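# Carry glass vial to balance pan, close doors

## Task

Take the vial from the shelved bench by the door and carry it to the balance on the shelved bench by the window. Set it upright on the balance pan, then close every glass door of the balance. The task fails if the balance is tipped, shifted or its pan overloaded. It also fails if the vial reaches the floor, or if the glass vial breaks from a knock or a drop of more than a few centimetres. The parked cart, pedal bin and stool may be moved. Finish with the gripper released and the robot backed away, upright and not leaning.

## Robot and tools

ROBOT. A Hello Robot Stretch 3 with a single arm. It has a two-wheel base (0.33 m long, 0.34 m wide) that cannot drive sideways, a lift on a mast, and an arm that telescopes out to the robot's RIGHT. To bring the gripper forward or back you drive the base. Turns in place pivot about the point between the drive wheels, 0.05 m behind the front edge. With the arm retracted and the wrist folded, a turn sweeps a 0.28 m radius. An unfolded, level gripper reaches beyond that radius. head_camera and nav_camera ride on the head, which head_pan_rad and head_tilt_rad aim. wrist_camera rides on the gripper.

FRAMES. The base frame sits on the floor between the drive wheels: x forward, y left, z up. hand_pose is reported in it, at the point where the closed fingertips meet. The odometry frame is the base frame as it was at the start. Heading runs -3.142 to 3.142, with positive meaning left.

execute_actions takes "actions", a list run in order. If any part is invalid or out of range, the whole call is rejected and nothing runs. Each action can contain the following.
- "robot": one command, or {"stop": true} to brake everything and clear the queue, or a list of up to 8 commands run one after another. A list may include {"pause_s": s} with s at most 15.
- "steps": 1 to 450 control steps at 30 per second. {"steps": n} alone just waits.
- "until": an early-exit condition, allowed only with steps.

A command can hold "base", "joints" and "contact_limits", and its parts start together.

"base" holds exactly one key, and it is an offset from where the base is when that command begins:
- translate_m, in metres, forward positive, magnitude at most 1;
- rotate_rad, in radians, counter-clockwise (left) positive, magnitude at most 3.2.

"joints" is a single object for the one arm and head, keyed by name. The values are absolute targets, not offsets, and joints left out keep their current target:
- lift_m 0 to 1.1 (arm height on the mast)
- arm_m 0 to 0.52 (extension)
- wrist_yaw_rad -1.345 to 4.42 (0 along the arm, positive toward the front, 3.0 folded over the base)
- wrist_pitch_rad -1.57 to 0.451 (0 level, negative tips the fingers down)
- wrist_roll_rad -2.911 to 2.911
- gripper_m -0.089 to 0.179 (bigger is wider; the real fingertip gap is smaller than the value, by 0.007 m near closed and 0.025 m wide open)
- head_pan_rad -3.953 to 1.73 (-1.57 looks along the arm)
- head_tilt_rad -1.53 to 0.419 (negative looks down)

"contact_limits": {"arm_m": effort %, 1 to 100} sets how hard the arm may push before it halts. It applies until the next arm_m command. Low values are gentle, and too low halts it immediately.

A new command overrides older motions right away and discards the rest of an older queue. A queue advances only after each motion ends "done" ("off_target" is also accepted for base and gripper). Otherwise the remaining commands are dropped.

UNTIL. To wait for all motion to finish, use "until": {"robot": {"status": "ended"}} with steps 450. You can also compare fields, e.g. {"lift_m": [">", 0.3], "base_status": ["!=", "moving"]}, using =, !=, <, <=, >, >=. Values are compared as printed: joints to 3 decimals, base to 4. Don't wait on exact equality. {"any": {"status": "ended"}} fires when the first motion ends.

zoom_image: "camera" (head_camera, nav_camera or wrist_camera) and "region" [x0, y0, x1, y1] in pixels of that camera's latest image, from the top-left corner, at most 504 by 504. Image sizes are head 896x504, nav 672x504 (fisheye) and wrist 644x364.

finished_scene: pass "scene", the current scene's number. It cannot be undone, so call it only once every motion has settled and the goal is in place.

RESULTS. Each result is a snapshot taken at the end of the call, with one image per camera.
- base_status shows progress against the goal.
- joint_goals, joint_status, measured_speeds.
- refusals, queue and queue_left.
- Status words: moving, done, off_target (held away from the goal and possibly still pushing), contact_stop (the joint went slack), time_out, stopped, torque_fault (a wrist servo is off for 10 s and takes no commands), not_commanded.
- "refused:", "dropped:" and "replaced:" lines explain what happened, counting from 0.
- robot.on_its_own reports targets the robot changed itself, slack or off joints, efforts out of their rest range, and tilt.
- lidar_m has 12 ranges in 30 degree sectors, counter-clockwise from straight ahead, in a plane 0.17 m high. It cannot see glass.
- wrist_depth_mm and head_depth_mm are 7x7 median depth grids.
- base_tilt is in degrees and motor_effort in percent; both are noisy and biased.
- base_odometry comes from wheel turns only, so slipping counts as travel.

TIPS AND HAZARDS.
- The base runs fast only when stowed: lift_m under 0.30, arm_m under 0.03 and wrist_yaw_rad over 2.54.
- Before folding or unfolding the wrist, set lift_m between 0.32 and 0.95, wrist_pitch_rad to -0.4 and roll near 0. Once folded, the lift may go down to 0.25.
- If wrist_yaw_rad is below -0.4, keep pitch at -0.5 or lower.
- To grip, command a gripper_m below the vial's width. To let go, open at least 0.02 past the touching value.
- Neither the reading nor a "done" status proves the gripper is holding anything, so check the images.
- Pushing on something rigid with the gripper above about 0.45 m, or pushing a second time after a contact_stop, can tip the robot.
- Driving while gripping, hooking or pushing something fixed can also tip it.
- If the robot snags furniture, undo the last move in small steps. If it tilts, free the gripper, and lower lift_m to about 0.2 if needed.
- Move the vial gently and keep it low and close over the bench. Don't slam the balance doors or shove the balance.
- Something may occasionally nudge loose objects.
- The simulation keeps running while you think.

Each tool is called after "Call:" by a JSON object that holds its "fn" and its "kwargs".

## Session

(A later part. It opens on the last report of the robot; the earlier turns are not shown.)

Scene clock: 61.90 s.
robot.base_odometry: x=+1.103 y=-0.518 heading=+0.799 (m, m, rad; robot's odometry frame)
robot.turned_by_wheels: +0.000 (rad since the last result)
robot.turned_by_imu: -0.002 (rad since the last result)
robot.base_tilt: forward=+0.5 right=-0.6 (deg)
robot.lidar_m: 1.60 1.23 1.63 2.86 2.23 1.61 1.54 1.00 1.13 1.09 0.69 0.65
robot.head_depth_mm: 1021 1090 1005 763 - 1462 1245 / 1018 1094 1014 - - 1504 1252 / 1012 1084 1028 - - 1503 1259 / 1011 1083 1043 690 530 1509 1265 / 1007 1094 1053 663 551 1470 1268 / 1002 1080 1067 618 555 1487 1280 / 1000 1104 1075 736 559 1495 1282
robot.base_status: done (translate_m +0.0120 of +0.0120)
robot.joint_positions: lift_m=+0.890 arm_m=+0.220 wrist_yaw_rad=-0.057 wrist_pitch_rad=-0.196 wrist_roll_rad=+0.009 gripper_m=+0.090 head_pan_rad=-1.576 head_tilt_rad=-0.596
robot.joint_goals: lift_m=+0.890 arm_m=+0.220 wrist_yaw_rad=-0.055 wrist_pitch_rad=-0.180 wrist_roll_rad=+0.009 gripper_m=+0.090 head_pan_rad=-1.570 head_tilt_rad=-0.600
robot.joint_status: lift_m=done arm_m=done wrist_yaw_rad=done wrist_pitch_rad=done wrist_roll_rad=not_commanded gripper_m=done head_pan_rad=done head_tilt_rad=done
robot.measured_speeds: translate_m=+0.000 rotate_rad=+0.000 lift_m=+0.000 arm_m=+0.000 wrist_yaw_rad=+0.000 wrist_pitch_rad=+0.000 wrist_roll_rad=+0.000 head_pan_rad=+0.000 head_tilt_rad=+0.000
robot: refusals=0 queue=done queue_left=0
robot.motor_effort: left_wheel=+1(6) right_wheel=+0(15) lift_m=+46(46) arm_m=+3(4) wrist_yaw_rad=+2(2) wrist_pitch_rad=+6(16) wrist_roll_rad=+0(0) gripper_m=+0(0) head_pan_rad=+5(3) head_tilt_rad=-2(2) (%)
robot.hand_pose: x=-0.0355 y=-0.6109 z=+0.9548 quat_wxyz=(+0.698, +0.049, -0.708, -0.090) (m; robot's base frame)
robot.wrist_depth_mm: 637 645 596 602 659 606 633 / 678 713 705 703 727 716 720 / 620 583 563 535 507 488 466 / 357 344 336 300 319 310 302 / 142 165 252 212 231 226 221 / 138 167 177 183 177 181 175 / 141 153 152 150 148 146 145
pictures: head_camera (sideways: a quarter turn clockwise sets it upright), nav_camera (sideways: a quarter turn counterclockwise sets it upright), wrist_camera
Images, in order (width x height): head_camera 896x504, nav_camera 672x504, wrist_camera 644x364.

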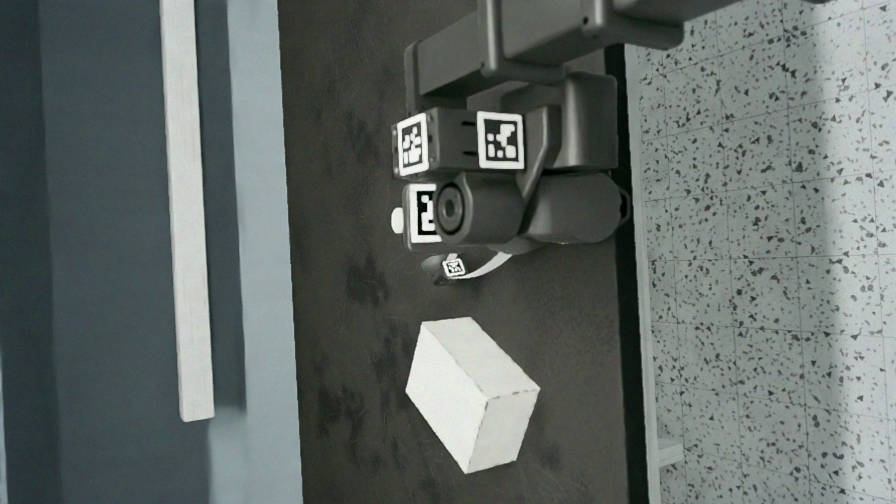

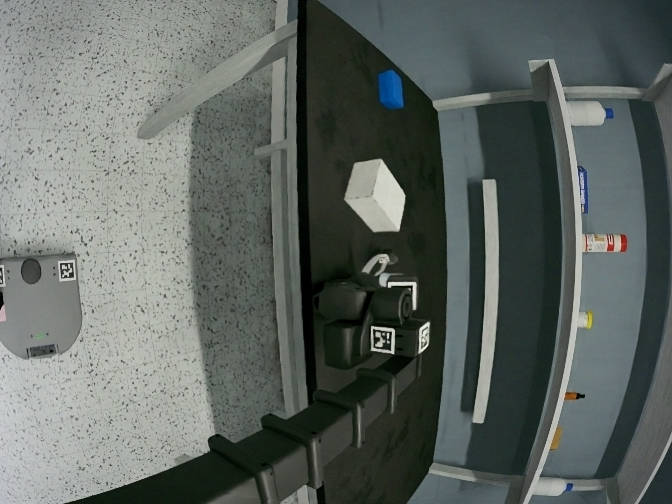

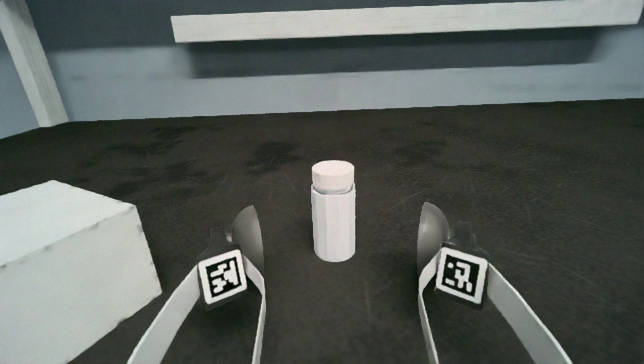

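Call:
{"fn": "execute_actions", "kwargs": {"actions": [{"robot":{"joints":{"arm_m":0.26,"gripper_m":0.06},"base":{"translate_m":0.003}},"steps":450,"until":{"robot":{"status":"ended"}}}]}}

Scene clock: 65.30 s.
robot.base_odometry: x=+1.105 y=-0.516 heading=+0.799 (m, m, rad; robot's odometry frame)
robot.turned_by_wheels: +0.000 (rad since the last result)
robot.turned_by_imu: +0.000 (rad since the last result)
robot.base_tilt: forward=+0.3 right=-0.5 (deg)
robot.lidar_m: 1.60 1.24 1.63 2.86 2.22 1.61 1.55 1.01 1.13 1.09 0.69 0.65
robot.head_depth_mm: 1023 1100 1001 765 - 1455 1253 / 1020 1084 1013 - 537 1496 1251 / 1017 1088 1028 - 525 1509 1264 / 1008 1084 1037 688 530 1506 1269 / 1007 1088 1054 662 550 1482 1268 / 1000 1077 1062 619 554 1479 1274 / 1001 1108 1081 737 558 1499 1288
robot.base_status: done (translate_m +0.0030 of +0.0030)
robot.joint_positions: lift_m=+0.890 arm_m=+0.260 wrist_yaw_rad=-0.057 wrist_pitch_rad=-0.196 wrist_roll_rad=+0.009 gripper_m=+0.060 head_pan_rad=-1.576 head_tilt_rad=-0.596
robot.joint_goals: lift_m=+0.890 arm_m=+0.260 wrist_yaw_rad=-0.055 wrist_pitch_rad=-0.180 wrist_roll_rad=+0.009 gripper_m=+0.060 head_pan_rad=-1.570 head_tilt_rad=-0.600
robot.joint_status: lift_m=done arm_m=done wrist_yaw_rad=done wrist_pitch_rad=done wrist_roll_rad=not_commanded gripper_m=done head_pan_rad=done head_tilt_rad=done
robot.measured_speeds: translate_m=+0.000 rotate_rad=+0.000 lift_m=+0.000 arm_m=+0.000 wrist_yaw_rad=+0.000 wrist_pitch_rad=+0.000 wrist_roll_rad=+0.000 head_pan_rad=+0.000 head_tilt_rad=+0.000
robot: refusals=0 queue=done queue_left=0
robot.motor_effort: left_wheel=+1(5) right_wheel=+0(6) lift_m=+46(46) arm_m=+3(3) wrist_yaw_rad=+2(2) wrist_pitch_rad=+6(7) wrist_roll_rad=+0(0) gripper_m=+0(93) head_pan_rad=+4(4) head_tilt_rad=-2(2) (%)
robot.hand_pose: x=-0.0355 y=-0.6509 z=+0.9547 quat_wxyz=(+0.698, +0.049, -0.708, -0.090) (m; robot's base frame)
robot.wrist_depth_mm: 624 622 560 614 556 565 654 / 649 662 670 676 679 681 695 / 600 583 559 529 515 492 469 / 357 345 334 322 316 309 300 / 247 243 253 153 240 224 220 / 120 188 182 167 173 177 174 / 123 148 151 150 148 147 145
pictures: head_camera (sideways: a quarter turn clockwise sets it upright), nav_camera (sideways: a quarter turn counterclockwise sets it upright), wrist_camera
Images, in order (width x height): head_camera 896x504, nav_camera 672x504, wrist_camera 644x364.

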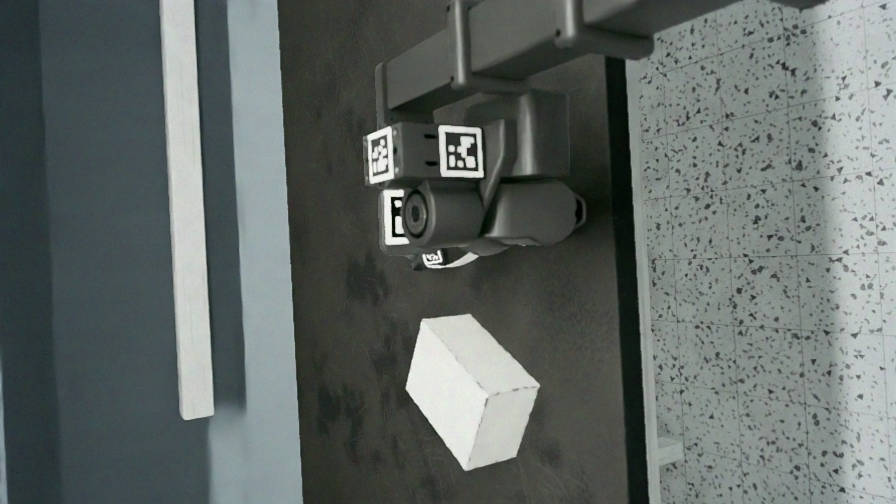

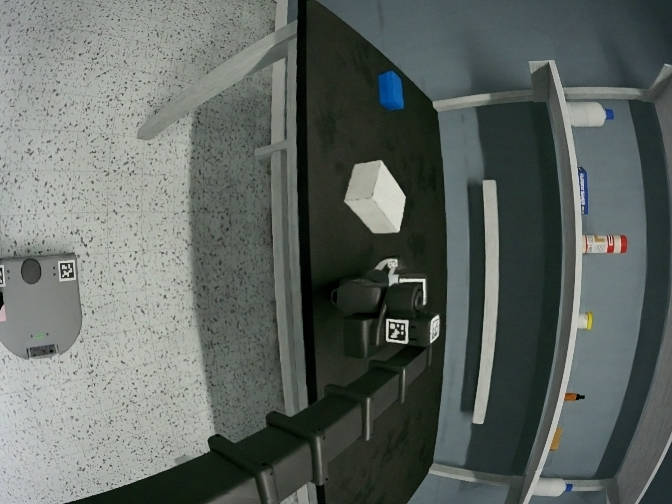

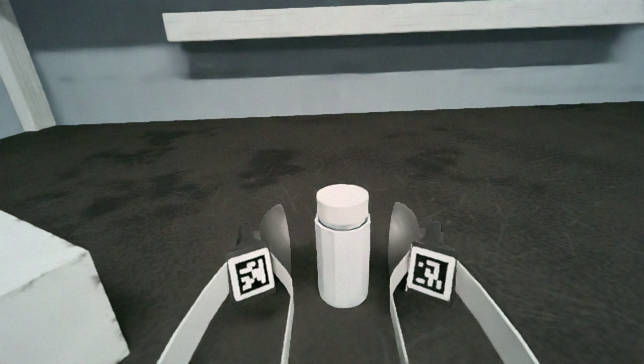

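Call:
{"fn": "execute_actions", "kwargs": {"actions": [{"robot":[{"joints":{"arm_m":0.27,"lift_m":0.884}},{"joints":{"gripper_m":0.0}},{"joints":{"lift_m":0.91}}],"steps":450,"until":{"robot":{"status":"ended"}}}]}}

Scene clock: 69.43 s.
robot.base_odometry: x=+1.105 y=-0.516 heading=+0.799 (m, m, rad; robot's odometry frame)
robot.turned_by_wheels: +0.000 (rad since the last result)
robot.turned_by_imu: +0.000 (rad since the last result)
robot.base_tilt: forward=+0.3 right=-0.6 (deg)
robot.lidar_m: 1.60 1.24 1.63 2.86 2.22 1.61 1.55 1.01 1.13 1.09 0.68 0.65
robot.head_depth_mm: 1023 1098 1002 - 575 1502 1249 / 1017 1089 1078 - 557 1497 1254 / 1017 1087 1098 - 542 1514 1265 / 1010 1085 1103 719 546 1516 1264 / 1009 1092 1057 663 550 1478 1275 / 1000 1075 1063 619 554 1490 1285 / 1002 1098 1077 734 558 1494 1286
robot.base_status: done (translate_m +0.0030 of +0.0030)
robot.joint_positions: lift_m=+0.910 arm_m=+0.270 wrist_yaw_rad=-0.057 wrist_pitch_rad=-0.198 wrist_roll_rad=+0.009 gripper_m=+0.001 head_pan_rad=-1.576 head_tilt_rad=-0.596
robot.joint_goals: lift_m=+0.910 arm_m=+0.270 wrist_yaw_rad=-0.055 wrist_pitch_rad=-0.180 wrist_roll_rad=+0.009 gripper_m=+0.000 head_pan_rad=-1.570 head_tilt_rad=-0.600
robot.joint_status: lift_m=done arm_m=done wrist_yaw_rad=done wrist_pitch_rad=done wrist_roll_rad=not_commanded gripper_m=done head_pan_rad=done head_tilt_rad=done
robot.measured_speeds: translate_m=+0.000 rotate_rad=+0.000 lift_m=+0.000 arm_m=+0.000 wrist_yaw_rad=+0.000 wrist_pitch_rad=+0.000 wrist_roll_rad=+0.000 head_pan_rad=+0.000 head_tilt_rad=+0.000
robot: refusals=0 queue=done queue_left=0
robot.motor_effort: left_wheel=+1(1) right_wheel=+1(0) lift_m=+46(50) arm_m=+3(5) wrist_yaw_rad=+2(2) wrist_pitch_rad=+8(8) wrist_roll_rad=-1(0) gripper_m=-12(100) head_pan_rad=+4(4) head_tilt_rad=-2(2) (%)
robot.hand_pose: x=-0.0355 y=-0.6607 z=+0.9742 quat_wxyz=(+0.698, +0.050, -0.708, -0.091) (m; robot's base frame)
robot.wrist_depth_mm: 604 613 556 604 561 565 626 / 643 651 651 656 664 675 681 / 603 679 643 596 581 556 534 / 405 394 383 375 363 350 341 / 288 281 276 136 277 258 255 / 219 217 214 149 195 205 201 / 119 177 174 172 170 168 166
pictures: head_camera (sideways: a quarter turn clockwise sets it upright), nav_camera (sideways: a quarter turn counterclockwise sets it upright), wrist_camera
Images, in order (width x height): head_camera 896x504, nav_camera 672x504, wrist_camera 644x364.

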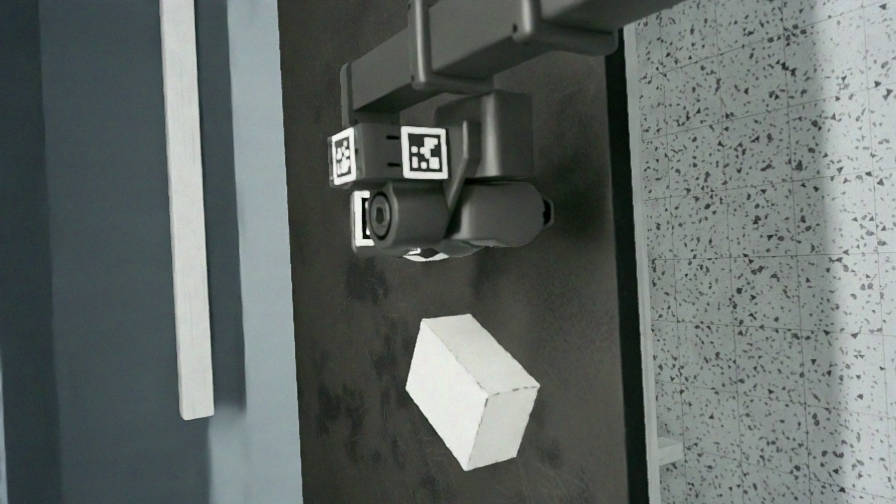

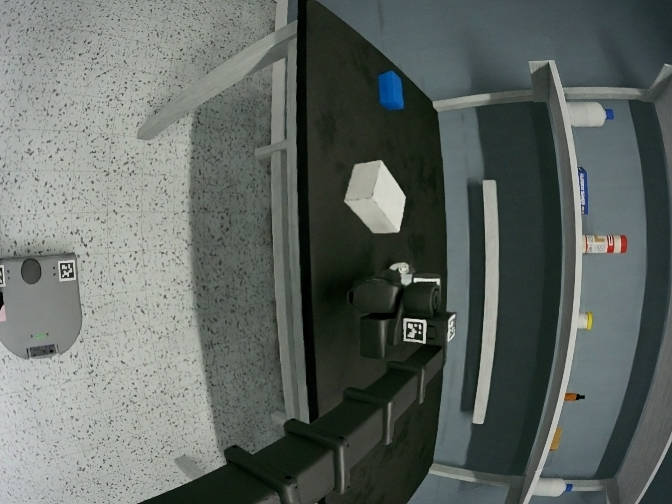

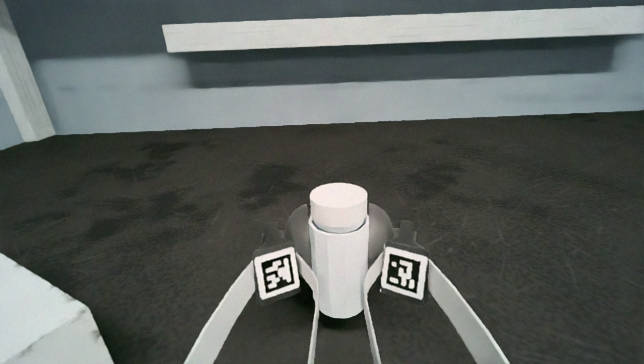

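Call:
{"fn": "execute_actions", "kwargs": {"actions": [{"robot":[{"joints":{"arm_m":0.0,"lift_m":0.95,"gripper_m":-0.01,"head_pan_rad":0,"head_tilt_rad":-0.5}},{"joints":{"wrist_yaw_rad":1.5}},{"joints":{"wrist_pitch_rad":-0.4,"wrist_yaw_rad":3.0,"lift_m":0.6},"base":{"rotate_rad":2.02}},{"joints":{"lift_m":0.29},"base":{"translate_m":0.25}},{"base":{"translate_m":1.0}},{"base":{"translate_m":1.0}}],"steps":450,"until":{"robot":{"status":"ended"}}},{"steps":450,"until":{"robot":{"status":"ended"}}}]}}

Scene clock: 99.00 s.
robot.base_odometry: x=-1.029 y=+0.197 heading=+2.819 (m, m, rad; robot's odometry frame)
robot.turned_by_wheels: +2.020 (rad since the last result)
robot.turned_by_imu: +2.039 (rad since the last result)
robot.base_tilt: forward=+0.4 right=-0.7 (deg)
robot.lidar_m: 1.57 1.25 1.18 0.68 0.77 1.78 2.87 2.26 2.13 1.75 1.47 0.79
robot.head_depth_mm: 1261 1360 1477 1598 1769 1600 1308 / 1298 1421 1534 1696 1856 1622 1319 / 1359 1478 1625 1793 1922 1628 1336 / 1432 1554 1713 1911 2005 1633 1335 / 1492 1631 1813 2019 2112 1640 1354 / 1547 1709 1843 2002 2024 1659 1343 / 1506 1556 1629 1721 1812 1661 1359
robot.base_status: done (translate_m +1.0000 of +1.0000)
robot.joint_positions: lift_m=+0.290 arm_m=+0.001 wrist_yaw_rad=+2.998 wrist_pitch_rad=-0.417 wrist_roll_rad=+0.009 gripper_m=-0.009 head_pan_rad=-0.007 head_tilt_rad=-0.506
robot.joint_goals: lift_m=+0.290 arm_m=+0.000 wrist_yaw_rad=+3.000 wrist_pitch_rad=-0.400 wrist_roll_rad=+0.009 gripper_m=-0.010 head_pan_rad=+0.000 head_tilt_rad=-0.500
robot.joint_status: lift_m=done arm_m=done wrist_yaw_rad=done wrist_pitch_rad=done wrist_roll_rad=not_commanded gripper_m=done head_pan_rad=done head_tilt_rad=done
robot.measured_speeds: translate_m=+0.000 rotate_rad=+0.000 lift_m=+0.000 arm_m=+0.000 wrist_yaw_rad=+0.000 wrist_pitch_rad=+0.000 wrist_roll_rad=+0.000 head_pan_rad=+0.000 head_tilt_rad=+0.000
robot: refusals=0 queue=done queue_left=0
robot.motor_effort: left_wheel=-1(6) right_wheel=+2(10) lift_m=+25(49) arm_m=-5(8) wrist_yaw_rad=+1(5) wrist_pitch_rad=+7(7) wrist_roll_rad=+0(0) gripper_m=-16(66) head_pan_rad=+5(60) head_tilt_rad=+2(12) (%)
robot.hand_pose: x=+0.0108 y=+0.0763 z=+0.3032 quat_wxyz=(+0.196, +0.703, +0.096, +0.676) (m; robot's base frame)
robot.wrist_depth_mm: 845 - 661 970 - - 933 / - 895 726 - - - - / - 991 861 887 916 883 860 / 772 762 730 719 704 688 681 / 623 607 - 137 594 559 551 / 511 522 - 146 472 477 468 / 444 - - - 416 412 404
pictures: head_camera (sideways: a quarter turn clockwise sets it upright), nav_camera (sideways: a quarter turn counterclockwise sets it upright), wrist_camera
Images, in order (width x height): head_camera 896x504, nav_camera 672x504, wrist_camera 644x364.

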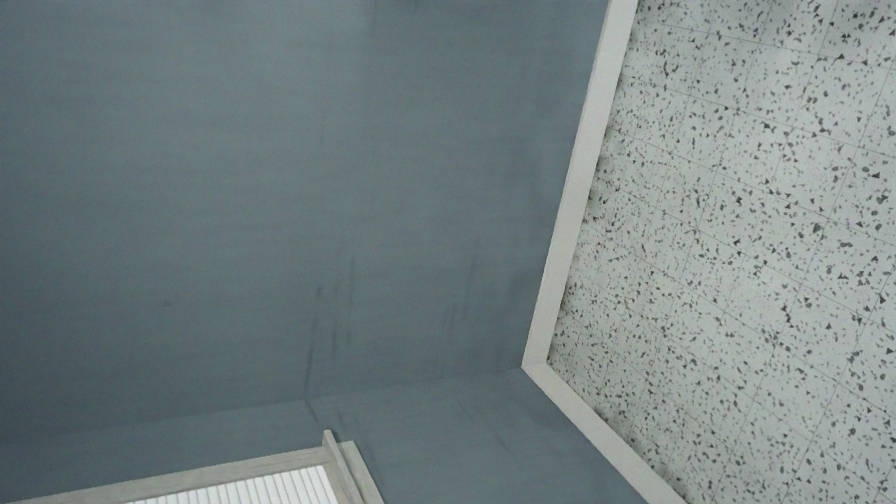

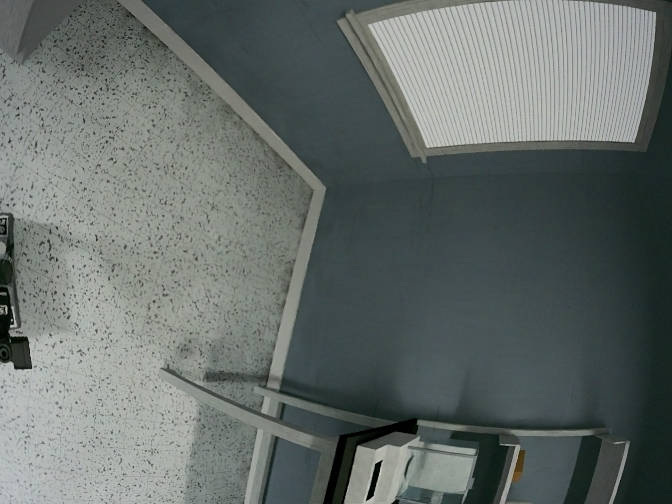

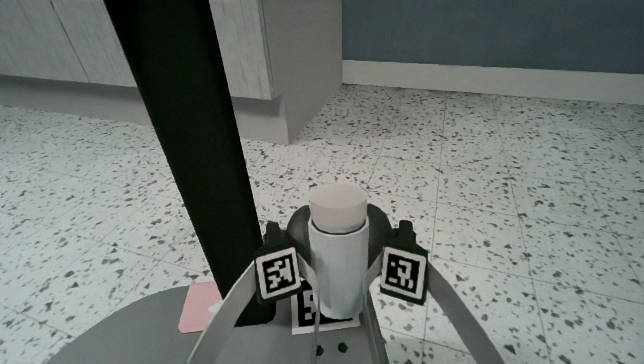

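True heading ≈2.824. Continue.

Call:
{"fn": "execute_actions", "kwargs": {"actions": [{"robot":[{"base":{"translate_m":0.98},"joints":{"head_pan_rad":-1.45,"head_tilt_rad":-0.4}},{"base":{"rotate_rad":-0.45},"joints":{"lift_m":0.9}}],"steps":450,"until":{"robot":{"status":"ended"}}}]}}

Scene clock: 111.97 s.
robot.base_odometry: x=-1.958 y=+0.508 heading=+2.369 (m, m, rad; robot's odometry frame)
robot.turned_by_wheels: -0.450 (rad since the last result)
robot.turned_by_imu: -0.447 (rad since the last result)
robot.base_tilt: forward=+0.3 right=-0.7 (deg)
robot.lidar_m: 0.66 0.68 0.78 0.76 0.79 1.08 1.24 3.86 2.71 0.58 0.79 0.68
robot.head_depth_mm: 2589 2730 2899 2979 769 1654 1415 / 2594 2806 2914 1043 616 660 735 / 2643 2863 2941 1051 616 1630 1431 / 2676 2821 1824 745 620 1686 1435 / 2643 2509 1914 1078 628 1697 1445 / 1818 1776 654 673 638 1579 1452 / 1421 1362 1361 1105 732 1377 1320
robot.base_status: done (rotate_rad -0.4499 of -0.4500)
robot.joint_positions: lift_m=+0.900 arm_m=+0.001 wrist_yaw_rad=+2.998 wrist_pitch_rad=-0.417 wrist_roll_rad=+0.009 gripper_m=-0.009 head_pan_rad=-1.443 head_tilt_rad=-0.408
robot.joint_goals: lift_m=+0.900 arm_m=+0.000 wrist_yaw_rad=+3.000 wrist_pitch_rad=-0.400 wrist_roll_rad=+0.009 gripper_m=-0.010 head_pan_rad=-1.450 head_tilt_rad=-0.400
robot.joint_status: lift_m=done arm_m=done wrist_yaw_rad=done wrist_pitch_rad=done wrist_roll_rad=not_commanded gripper_m=done head_pan_rad=done head_tilt_rad=done
robot.measured_speeds: translate_m=+0.000 rotate_rad=+0.000 lift_m=+0.000 arm_m=+0.000 wrist_yaw_rad=+0.000 wrist_pitch_rad=+0.000 wrist_roll_rad=+0.000 head_pan_rad=+0.000 head_tilt_rad=+0.000
robot: refusals=0 queue=done queue_left=0
robot.motor_effort: left_wheel=+2(7) right_wheel=-1(10) lift_m=+46(47) arm_m=-5(5) wrist_yaw_rad=+1(1) wrist_pitch_rad=+7(7) wrist_roll_rad=+0(0) gripper_m=-16(16) head_pan_rad=-4(63) head_tilt_rad=+3(13) (%)
robot.hand_pose: x=+0.0108 y=+0.0762 z=+0.9124 quat_wxyz=(+0.196, +0.703, +0.096, +0.676) (m; robot's base frame)
robot.wrist_depth_mm: 668 - 698 715 747 770 667 / 729 730 752 778 807 843 687 / 810 829 870 881 925 912 697 / 883 922 976 973 - - 706 / - - - 137 - - 718 / - - - 148 - - 729 / - - - - - 995 739
pictures: head_camera (sideways: a quarter turn clockwise sets it upright), nav_camera (sideways: a quarter turn counterclockwise sets it upright), wrist_camera
Images, in order (width x height): head_camera 896x504, nav_camera 672x504, wrist_camera 644x364.

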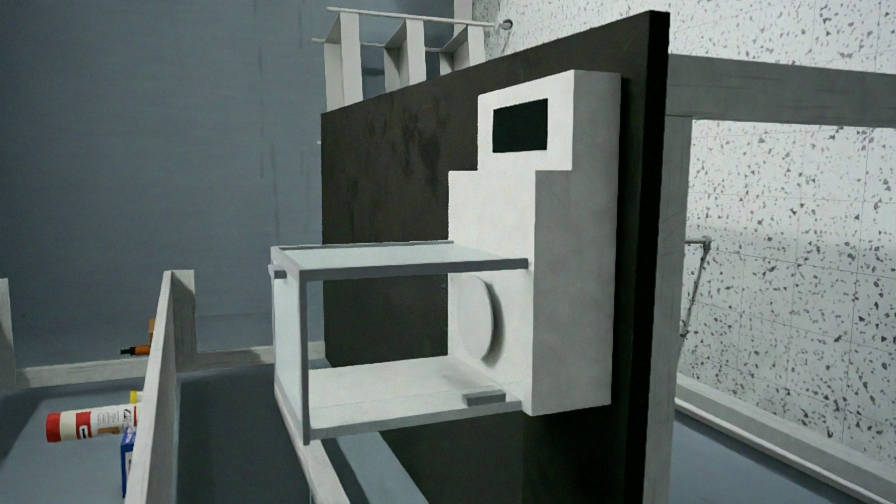

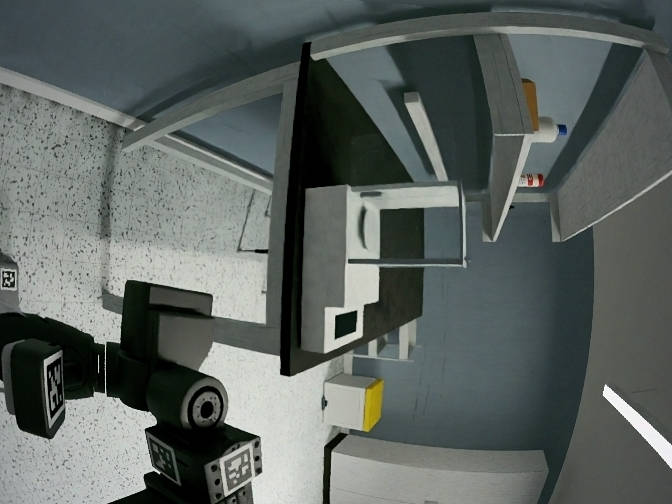

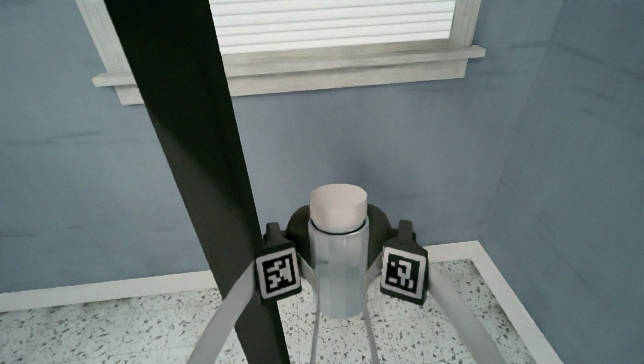

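Call:
{"fn": "zoom_image", "kwargs": {"camera": "head_camera", "region": [250, 200, 570, 504]}}

Region (250, 200, 570, 504) of head_camera's 896x504 image, scaled by 1.575, with more detail than that image has; it fills the top 479 rows of this view, and the rest is white.

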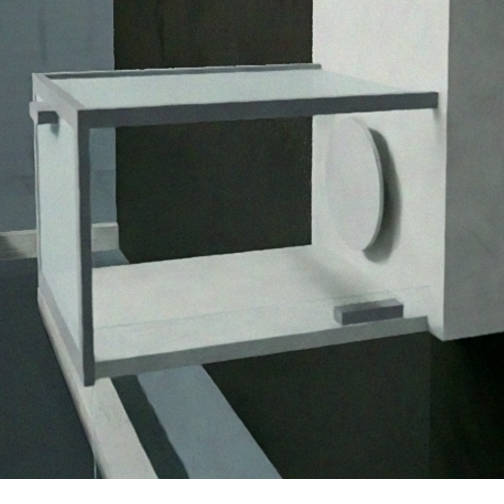

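Call:
{"fn": "execute_actions", "kwargs": {"actions": [{"robot":[{"base":{"translate_m":0.19},"joints":{"head_pan_rad":-1.57,"head_tilt_rad":-0.5,"wrist_yaw_rad":-0.055}},{"joints":{"lift_m":1.02,"wrist_pitch_rad":-0.18,"arm_m":0.08}}],"steps":450,"until":{"robot":{"status":"ended"}}}]}}

Scene clock: 122.23 s.
robot.base_odometry: x=-2.094 y=+0.640 heading=+2.369 (m, m, rad; robot's odometry frame)
robot.turned_by_wheels: +0.000 (rad since the last result)
robot.turned_by_imu: +0.001 (rad since the last result)
robot.base_tilt: forward=+0.3 right=-0.6 (deg)
robot.lidar_m: 0.47 0.49 0.67 0.75 0.78 1.08 1.43 3.62 0.62 1.34 0.66 0.49
robot.head_depth_mm: 2653 2832 3027 - - - 882 / 2608 2805 1521 - - 1533 1340 / 2646 2822 1405 - - - 1342 / 2626 2775 1445 637 635 1652 1346 / 2543 2791 1336 879 681 1658 1359 / 1306 1913 1486 889 682 1573 1296 / 462 1311 1281 896 684 1280 1121
robot.base_status: done (translate_m +0.1900 of +0.1900)
robot.joint_positions: lift_m=+1.020 arm_m=+0.080 wrist_yaw_rad=-0.053 wrist_pitch_rad=-0.202 wrist_roll_rad=+0.009 gripper_m=-0.009 head_pan_rad=-1.563 head_tilt_rad=-0.494
robot.joint_goals: lift_m=+1.020 arm_m=+0.080 wrist_yaw_rad=-0.055 wrist_pitch_rad=-0.180 wrist_roll_rad=+0.009 gripper_m=-0.010 head_pan_rad=-1.570 head_tilt_rad=-0.500
robot.joint_status: lift_m=done arm_m=done wrist_yaw_rad=done wrist_pitch_rad=done wrist_roll_rad=not_commanded gripper_m=done head_pan_rad=done head_tilt_rad=done
robot.measured_speeds: translate_m=+0.000 rotate_rad=+0.000 lift_m=+0.000 arm_m=+0.000 wrist_yaw_rad=+0.000 wrist_pitch_rad=+0.000 wrist_roll_rad=+0.000 head_pan_rad=+0.000 head_tilt_rad=+0.000
robot: refusals=0 queue=done queue_left=0
robot.motor_effort: left_wheel=+1(6) right_wheel=-2(3) lift_m=+47(48) arm_m=+3(4) wrist_yaw_rad=-1(3) wrist_pitch_rad=+9(9) wrist_roll_rad=+0(0) gripper_m=-16(16) head_pan_rad=-5(23) head_tilt_rad=-2(11) (%)
robot.hand_pose: x=-0.0346 y=-0.4705 z=+1.0832 quat_wxyz=(+0.698, +0.052, -0.708, -0.091) (m; robot's base frame)
robot.wrist_depth_mm: 567 830 - - - - - / 544 774 392 - - - - / 545 813 900 - 907 - - / 554 675 621 368 390 - - / 489 487 470 137 296 324 - / 382 378 373 148 309 309 - / 324 320 315 313 314 312 311
pictures: head_camera (sideways: a quarter turn clockwise sets it upright), nav_camera (sideways: a quarter turn counterclockwise sets it upright), wrist_camera
Images, in order (width x height): head_camera 896x504, nav_camera 672x504, wrist_camera 644x364.

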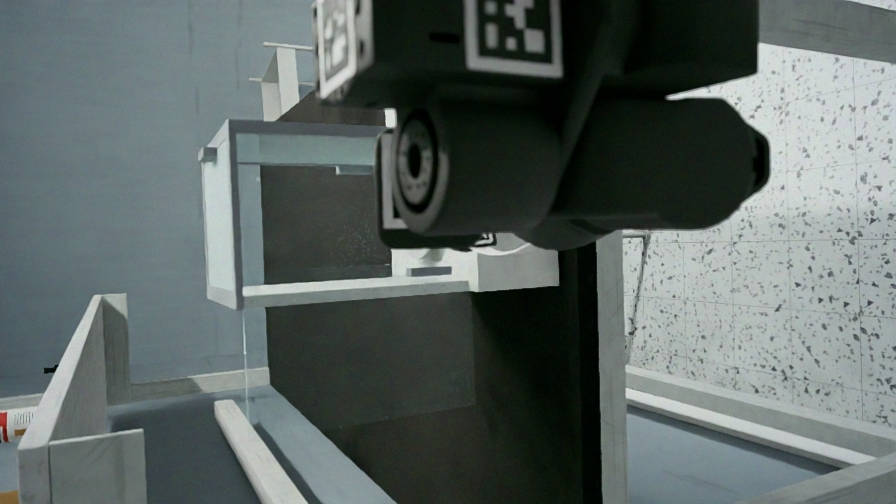

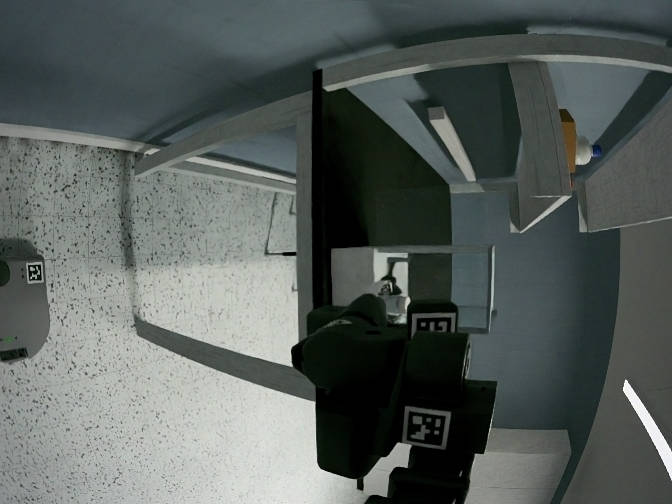

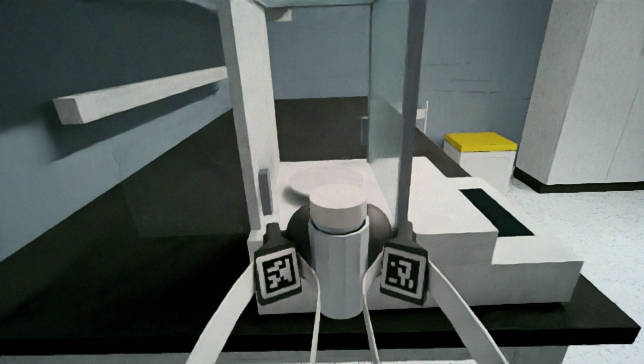

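Call:
{"fn": "execute_actions", "kwargs": {"actions": [{"robot":{"base":{"translate_m":-0.004},"joints":{"arm_m":0.21},"contact_limits":{"arm_m":15}},"steps":450,"until":{"robot":{"status":"ended"}}}]}}

Scene clock: 127.33 s.
robot.base_odometry: x=-2.091 y=+0.638 heading=+2.369 (m, m, rad; robot's odometry frame)
robot.turned_by_wheels: +0.000 (rad since the last result)
robot.turned_by_imu: +0.000 (rad since the last result)
robot.base_tilt: forward=+0.4 right=-0.7 (deg)
robot.lidar_m: 0.47 0.49 0.67 0.76 0.79 1.08 1.43 3.63 0.62 1.35 0.66 0.49
robot.head_depth_mm: 2641 2824 - 706 635 791 869 / 2660 2800 - - 640 1626 1335 / 2631 2763 - - 647 1635 1354 / 2649 2811 1591 613 634 1643 1360 / 2591 2841 1333 835 682 1663 1356 / 1348 1944 1489 891 685 1568 1323 / 464 1324 1295 898 684 1296 1113
robot.base_status: done (translate_m -0.0040 of -0.0040)
robot.joint_positions: lift_m=+1.020 arm_m=+0.210 wrist_yaw_rad=-0.054 wrist_pitch_rad=-0.202 wrist_roll_rad=+0.009 gripper_m=-0.009 head_pan_rad=-1.563 head_tilt_rad=-0.494
robot.joint_goals: lift_m=+1.020 arm_m=+0.210 wrist_yaw_rad=-0.055 wrist_pitch_rad=-0.180 wrist_roll_rad=+0.009 gripper_m=-0.010 head_pan_rad=-1.570 head_tilt_rad=-0.500
robot.joint_status: lift_m=done arm_m=done wrist_yaw_rad=done wrist_pitch_rad=done wrist_roll_rad=not_commanded gripper_m=done head_pan_rad=done head_tilt_rad=done
robot.measured_speeds: translate_m=+0.000 rotate_rad=+0.000 lift_m=+0.000 arm_m=+0.000 wrist_yaw_rad=+0.000 wrist_pitch_rad=+0.000 wrist_roll_rad=+0.000 head_pan_rad=+0.000 head_tilt_rad=+0.000
robot: refusals=0 queue=done queue_left=0
robot.motor_effort: left_wheel=+2(3) right_wheel=-2(5) lift_m=+46(46) arm_m=+3(3) wrist_yaw_rad=+0(1) wrist_pitch_rad=+9(9) wrist_roll_rad=+0(0) gripper_m=-17(16) head_pan_rad=-5(4) head_tilt_rad=-2(3) (%)
robot.contact_limits: arm_m 15 (drawing in: default 33, maximum 53; extending or still: default 42, maximum 70)
robot.hand_pose: x=-0.0347 y=-0.6005 z=+1.0832 quat_wxyz=(+0.698, +0.052, -0.708, -0.091) (m; robot's base frame)
robot.wrist_depth_mm: 568 124 238 - - - - / 552 133 231 - - - - / 519 144 226 - - - - / 560 596 221 644 587 - - / 496 459 203 137 297 306 - / 381 373 159 148 206 218 278 / 312 308 186 185 180 181 206
pictures: head_camera (sideways: a quarter turn clockwise sets it upright), nav_camera (sideways: a quarter turn counterclockwise sets it upright), wrist_camera
Images, in order (width x height): head_camera 896x504, nav_camera 672x504, wrist_camera 644x364.

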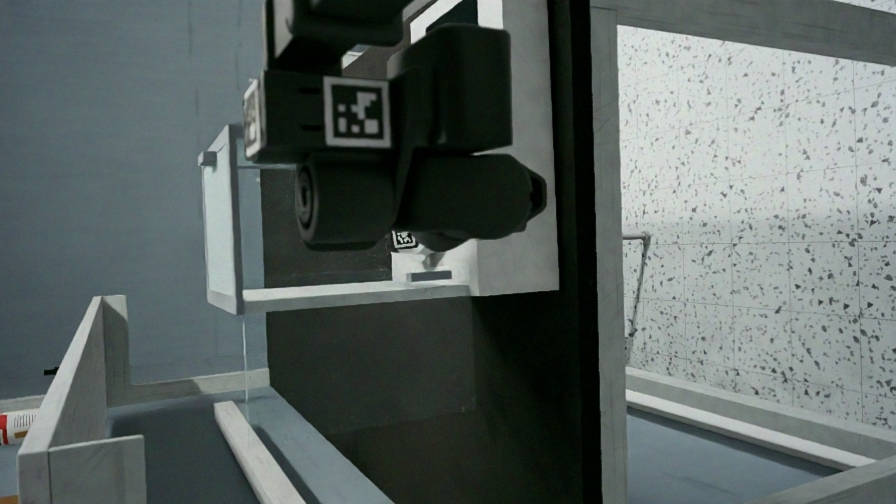

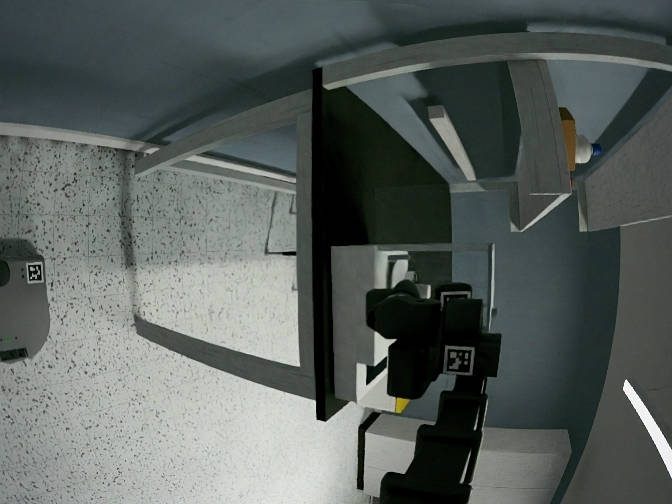

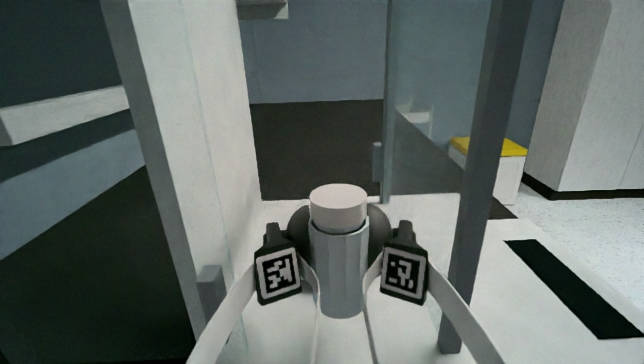

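Call:
{"fn": "execute_actions", "kwargs": {"actions": [{"robot":[{"joints":{"arm_m":0.29,"head_tilt_rad":-0.35},"contact_limits":{"arm_m":10}},{"joints":{"lift_m":1.004}}],"steps":450,"until":{"robot":{"status":"ended"}}}]}}

Scene clock: 132.07 s.
robot.base_odometry: x=-2.091 y=+0.638 heading=+2.369 (m, m, rad; robot's odometry frame)
robot.turned_by_wheels: +0.000 (rad since the last result)
robot.turned_by_imu: +0.000 (rad since the last result)
robot.base_tilt: forward=+0.2 right=-0.6 (deg)
robot.lidar_m: 0.47 0.49 0.67 0.76 0.79 1.08 1.43 3.63 0.62 1.36 0.66 0.49
robot.head_depth_mm: 2679 2825 2959 - 611 647 1409 / 2664 2856 2981 - 602 648 1496 / 2692 2818 2928 - 603 649 1498 / 2632 2835 2940 1135 610 651 1510 / 2709 2773 2957 1147 785 654 1508 / 1787 1185 1982 1258 788 654 1439 / 1440 496 1314 1204 796 654 1272
robot.base_status: done (translate_m -0.0040 of -0.0040)
robot.joint_positions: lift_m=+1.004 arm_m=+0.290 wrist_yaw_rad=-0.054 wrist_pitch_rad=-0.202 wrist_roll_rad=+0.009 gripper_m=-0.009 head_pan_rad=-1.563 head_tilt_rad=-0.359
robot.joint_goals: lift_m=+1.004 arm_m=+0.290 wrist_yaw_rad=-0.055 wrist_pitch_rad=-0.180 wrist_roll_rad=+0.009 gripper_m=-0.010 head_pan_rad=-1.570 head_tilt_rad=-0.350
robot.joint_status: lift_m=done arm_m=done wrist_yaw_rad=done wrist_pitch_rad=done wrist_roll_rad=not_commanded gripper_m=done head_pan_rad=done head_tilt_rad=done
robot.measured_speeds: translate_m=+0.000 rotate_rad=+0.000 lift_m=+0.000 arm_m=+0.000 wrist_yaw_rad=+0.000 wrist_pitch_rad=+0.000 wrist_roll_rad=+0.000 head_pan_rad=+0.000 head_tilt_rad=+0.000
robot: refusals=0 queue=done queue_left=0
robot.motor_effort: left_wheel=+2(2) right_wheel=-1(1) lift_m=+25(45) arm_m=+3(4) wrist_yaw_rad=+0(1) wrist_pitch_rad=+9(9) wrist_roll_rad=+0(0) gripper_m=-17(17) head_pan_rad=-5(5) head_tilt_rad=+4(15) (%)
robot.contact_limits: arm_m 10 (drawing in: default 33, maximum 53; extending or still: default 42, maximum 70)
robot.hand_pose: x=-0.0347 y=-0.6805 z=+1.0680 quat_wxyz=(+0.698, +0.052, -0.708, -0.091) (m; robot's base frame)
robot.wrist_depth_mm: 86 115 - - - - - / 86 114 - - - - - / 85 113 805 957 - - - / 84 111 224 602 538 - - / - 110 204 137 260 267 - / - 109 171 148 184 198 242 / - 108 159 152 160 163 157
pictures: head_camera (sideways: a quarter turn clockwise sets it upright), nav_camera (sideways: a quarter turn counterclockwise sets it upright), wrist_camera
Images, in order (width x height): head_camera 896x504, nav_camera 672x504, wrist_camera 644x364.

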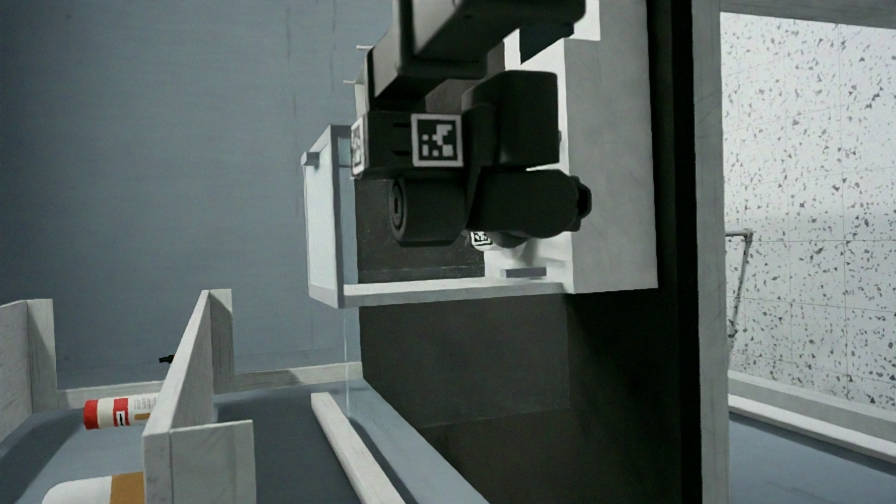

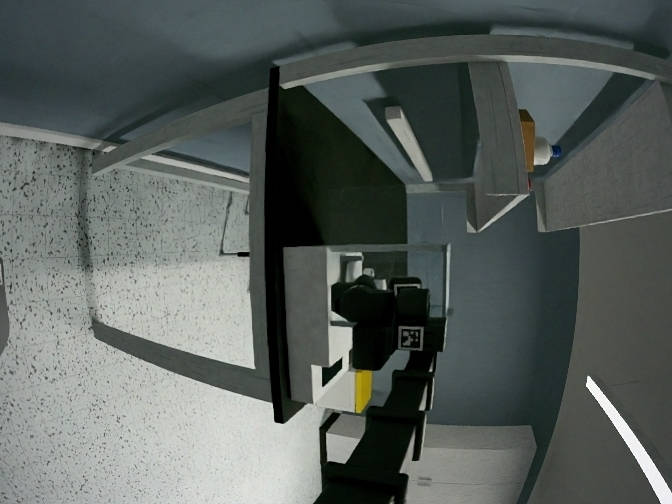

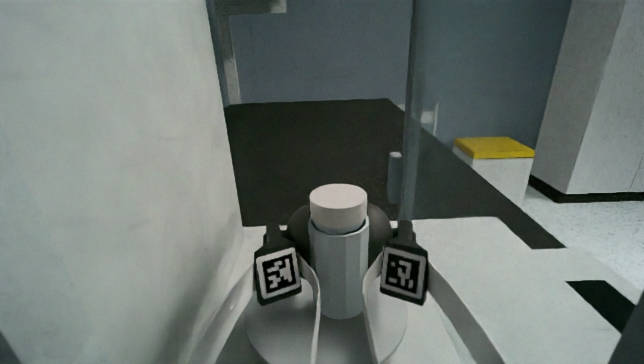

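Call:
{"fn": "execute_actions", "kwargs": {"actions": [{"robot":[{"joints":{"lift_m":0.999}}],"steps":450,"until":{"robot":{"status":"ended"}}},{"steps":8}]}}

Scene clock: 134.33 s.
robot.base_odometry: x=-2.091 y=+0.638 heading=+2.369 (m, m, rad; robot's odometry frame)
robot.turned_by_wheels: +0.000 (rad since the last result)
robot.turned_by_imu: +0.000 (rad since the last result)
robot.base_tilt: forward=+0.2 right=-0.7 (deg)
robot.lidar_m: 0.47 0.49 0.67 0.75 0.78 1.08 1.43 3.62 0.62 1.36 0.66 0.49
robot.head_depth_mm: 2670 2876 3053 - 612 648 1397 / 2686 2846 3001 - 601 648 1481 / 2644 2835 2939 - 603 649 1490 / 2675 2857 2978 1183 610 651 1491 / 2686 2766 2987 1148 782 652 1504 / 1791 1185 1970 1258 788 653 1429 / 1441 497 1307 1211 797 656 1263
robot.base_status: done (translate_m -0.0040 of -0.0040)
robot.joint_positions: lift_m=+0.999 arm_m=+0.290 wrist_yaw_rad=-0.054 wrist_pitch_rad=-0.202 wrist_roll_rad=+0.009 gripper_m=-0.009 head_pan_rad=-1.563 head_tilt_rad=-0.359
robot.joint_goals: lift_m=+0.999 arm_m=+0.290 wrist_yaw_rad=-0.055 wrist_pitch_rad=-0.180 wrist_roll_rad=+0.009 gripper_m=-0.010 head_pan_rad=-1.570 head_tilt_rad=-0.350
robot.joint_status: lift_m=done arm_m=done wrist_yaw_rad=done wrist_pitch_rad=done wrist_roll_rad=not_commanded gripper_m=done head_pan_rad=done head_tilt_rad=done
robot.measured_speeds: translate_m=+0.000 rotate_rad=+0.000 lift_m=+0.000 arm_m=+0.000 wrist_yaw_rad=+0.000 wrist_pitch_rad=+0.000 wrist_roll_rad=+0.000 head_pan_rad=+0.000 head_tilt_rad=+0.000
robot: refusals=0 queue=done queue_left=0
robot.motor_effort: left_wheel=+2(1) right_wheel=-2(1) lift_m=+24(26) arm_m=+4(4) wrist_yaw_rad=-1(1) wrist_pitch_rad=+9(9) wrist_roll_rad=+0(0) gripper_m=-17(16) head_pan_rad=-5(5) head_tilt_rad=+4(4) (%)
robot.contact_limits: arm_m 10 (drawing in: default 33, maximum 53; extending or still: default 42, maximum 70)
robot.hand_pose: x=-0.0347 y=-0.6805 z=+1.0630 quat_wxyz=(+0.698, +0.052, -0.708, -0.091) (m; robot's base frame)
robot.wrist_depth_mm: 87 116 - - - - - / 86 114 - - - - - / 85 113 786 953 929 - - / 84 112 223 590 531 - - / - 110 205 137 253 256 - / - 109 169 148 179 192 235 / - 108 152 146 154 157 152
pictures: head_camera (sideways: a quarter turn clockwise sets it upright), nav_camera (sideways: a quarter turn counterclockwise sets it upright), wrist_camera
Images, in order (width x height): head_camera 896x504, nav_camera 672x504, wrist_camera 644x364.

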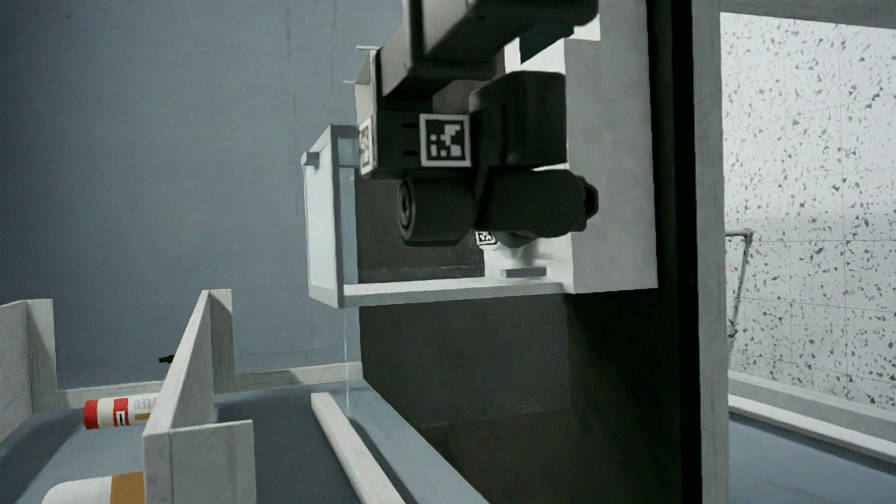

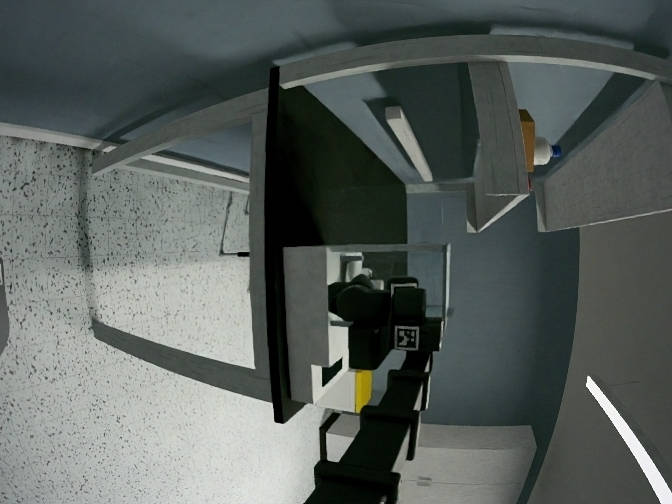

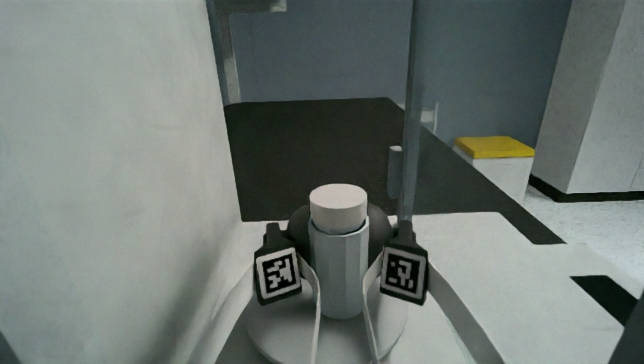

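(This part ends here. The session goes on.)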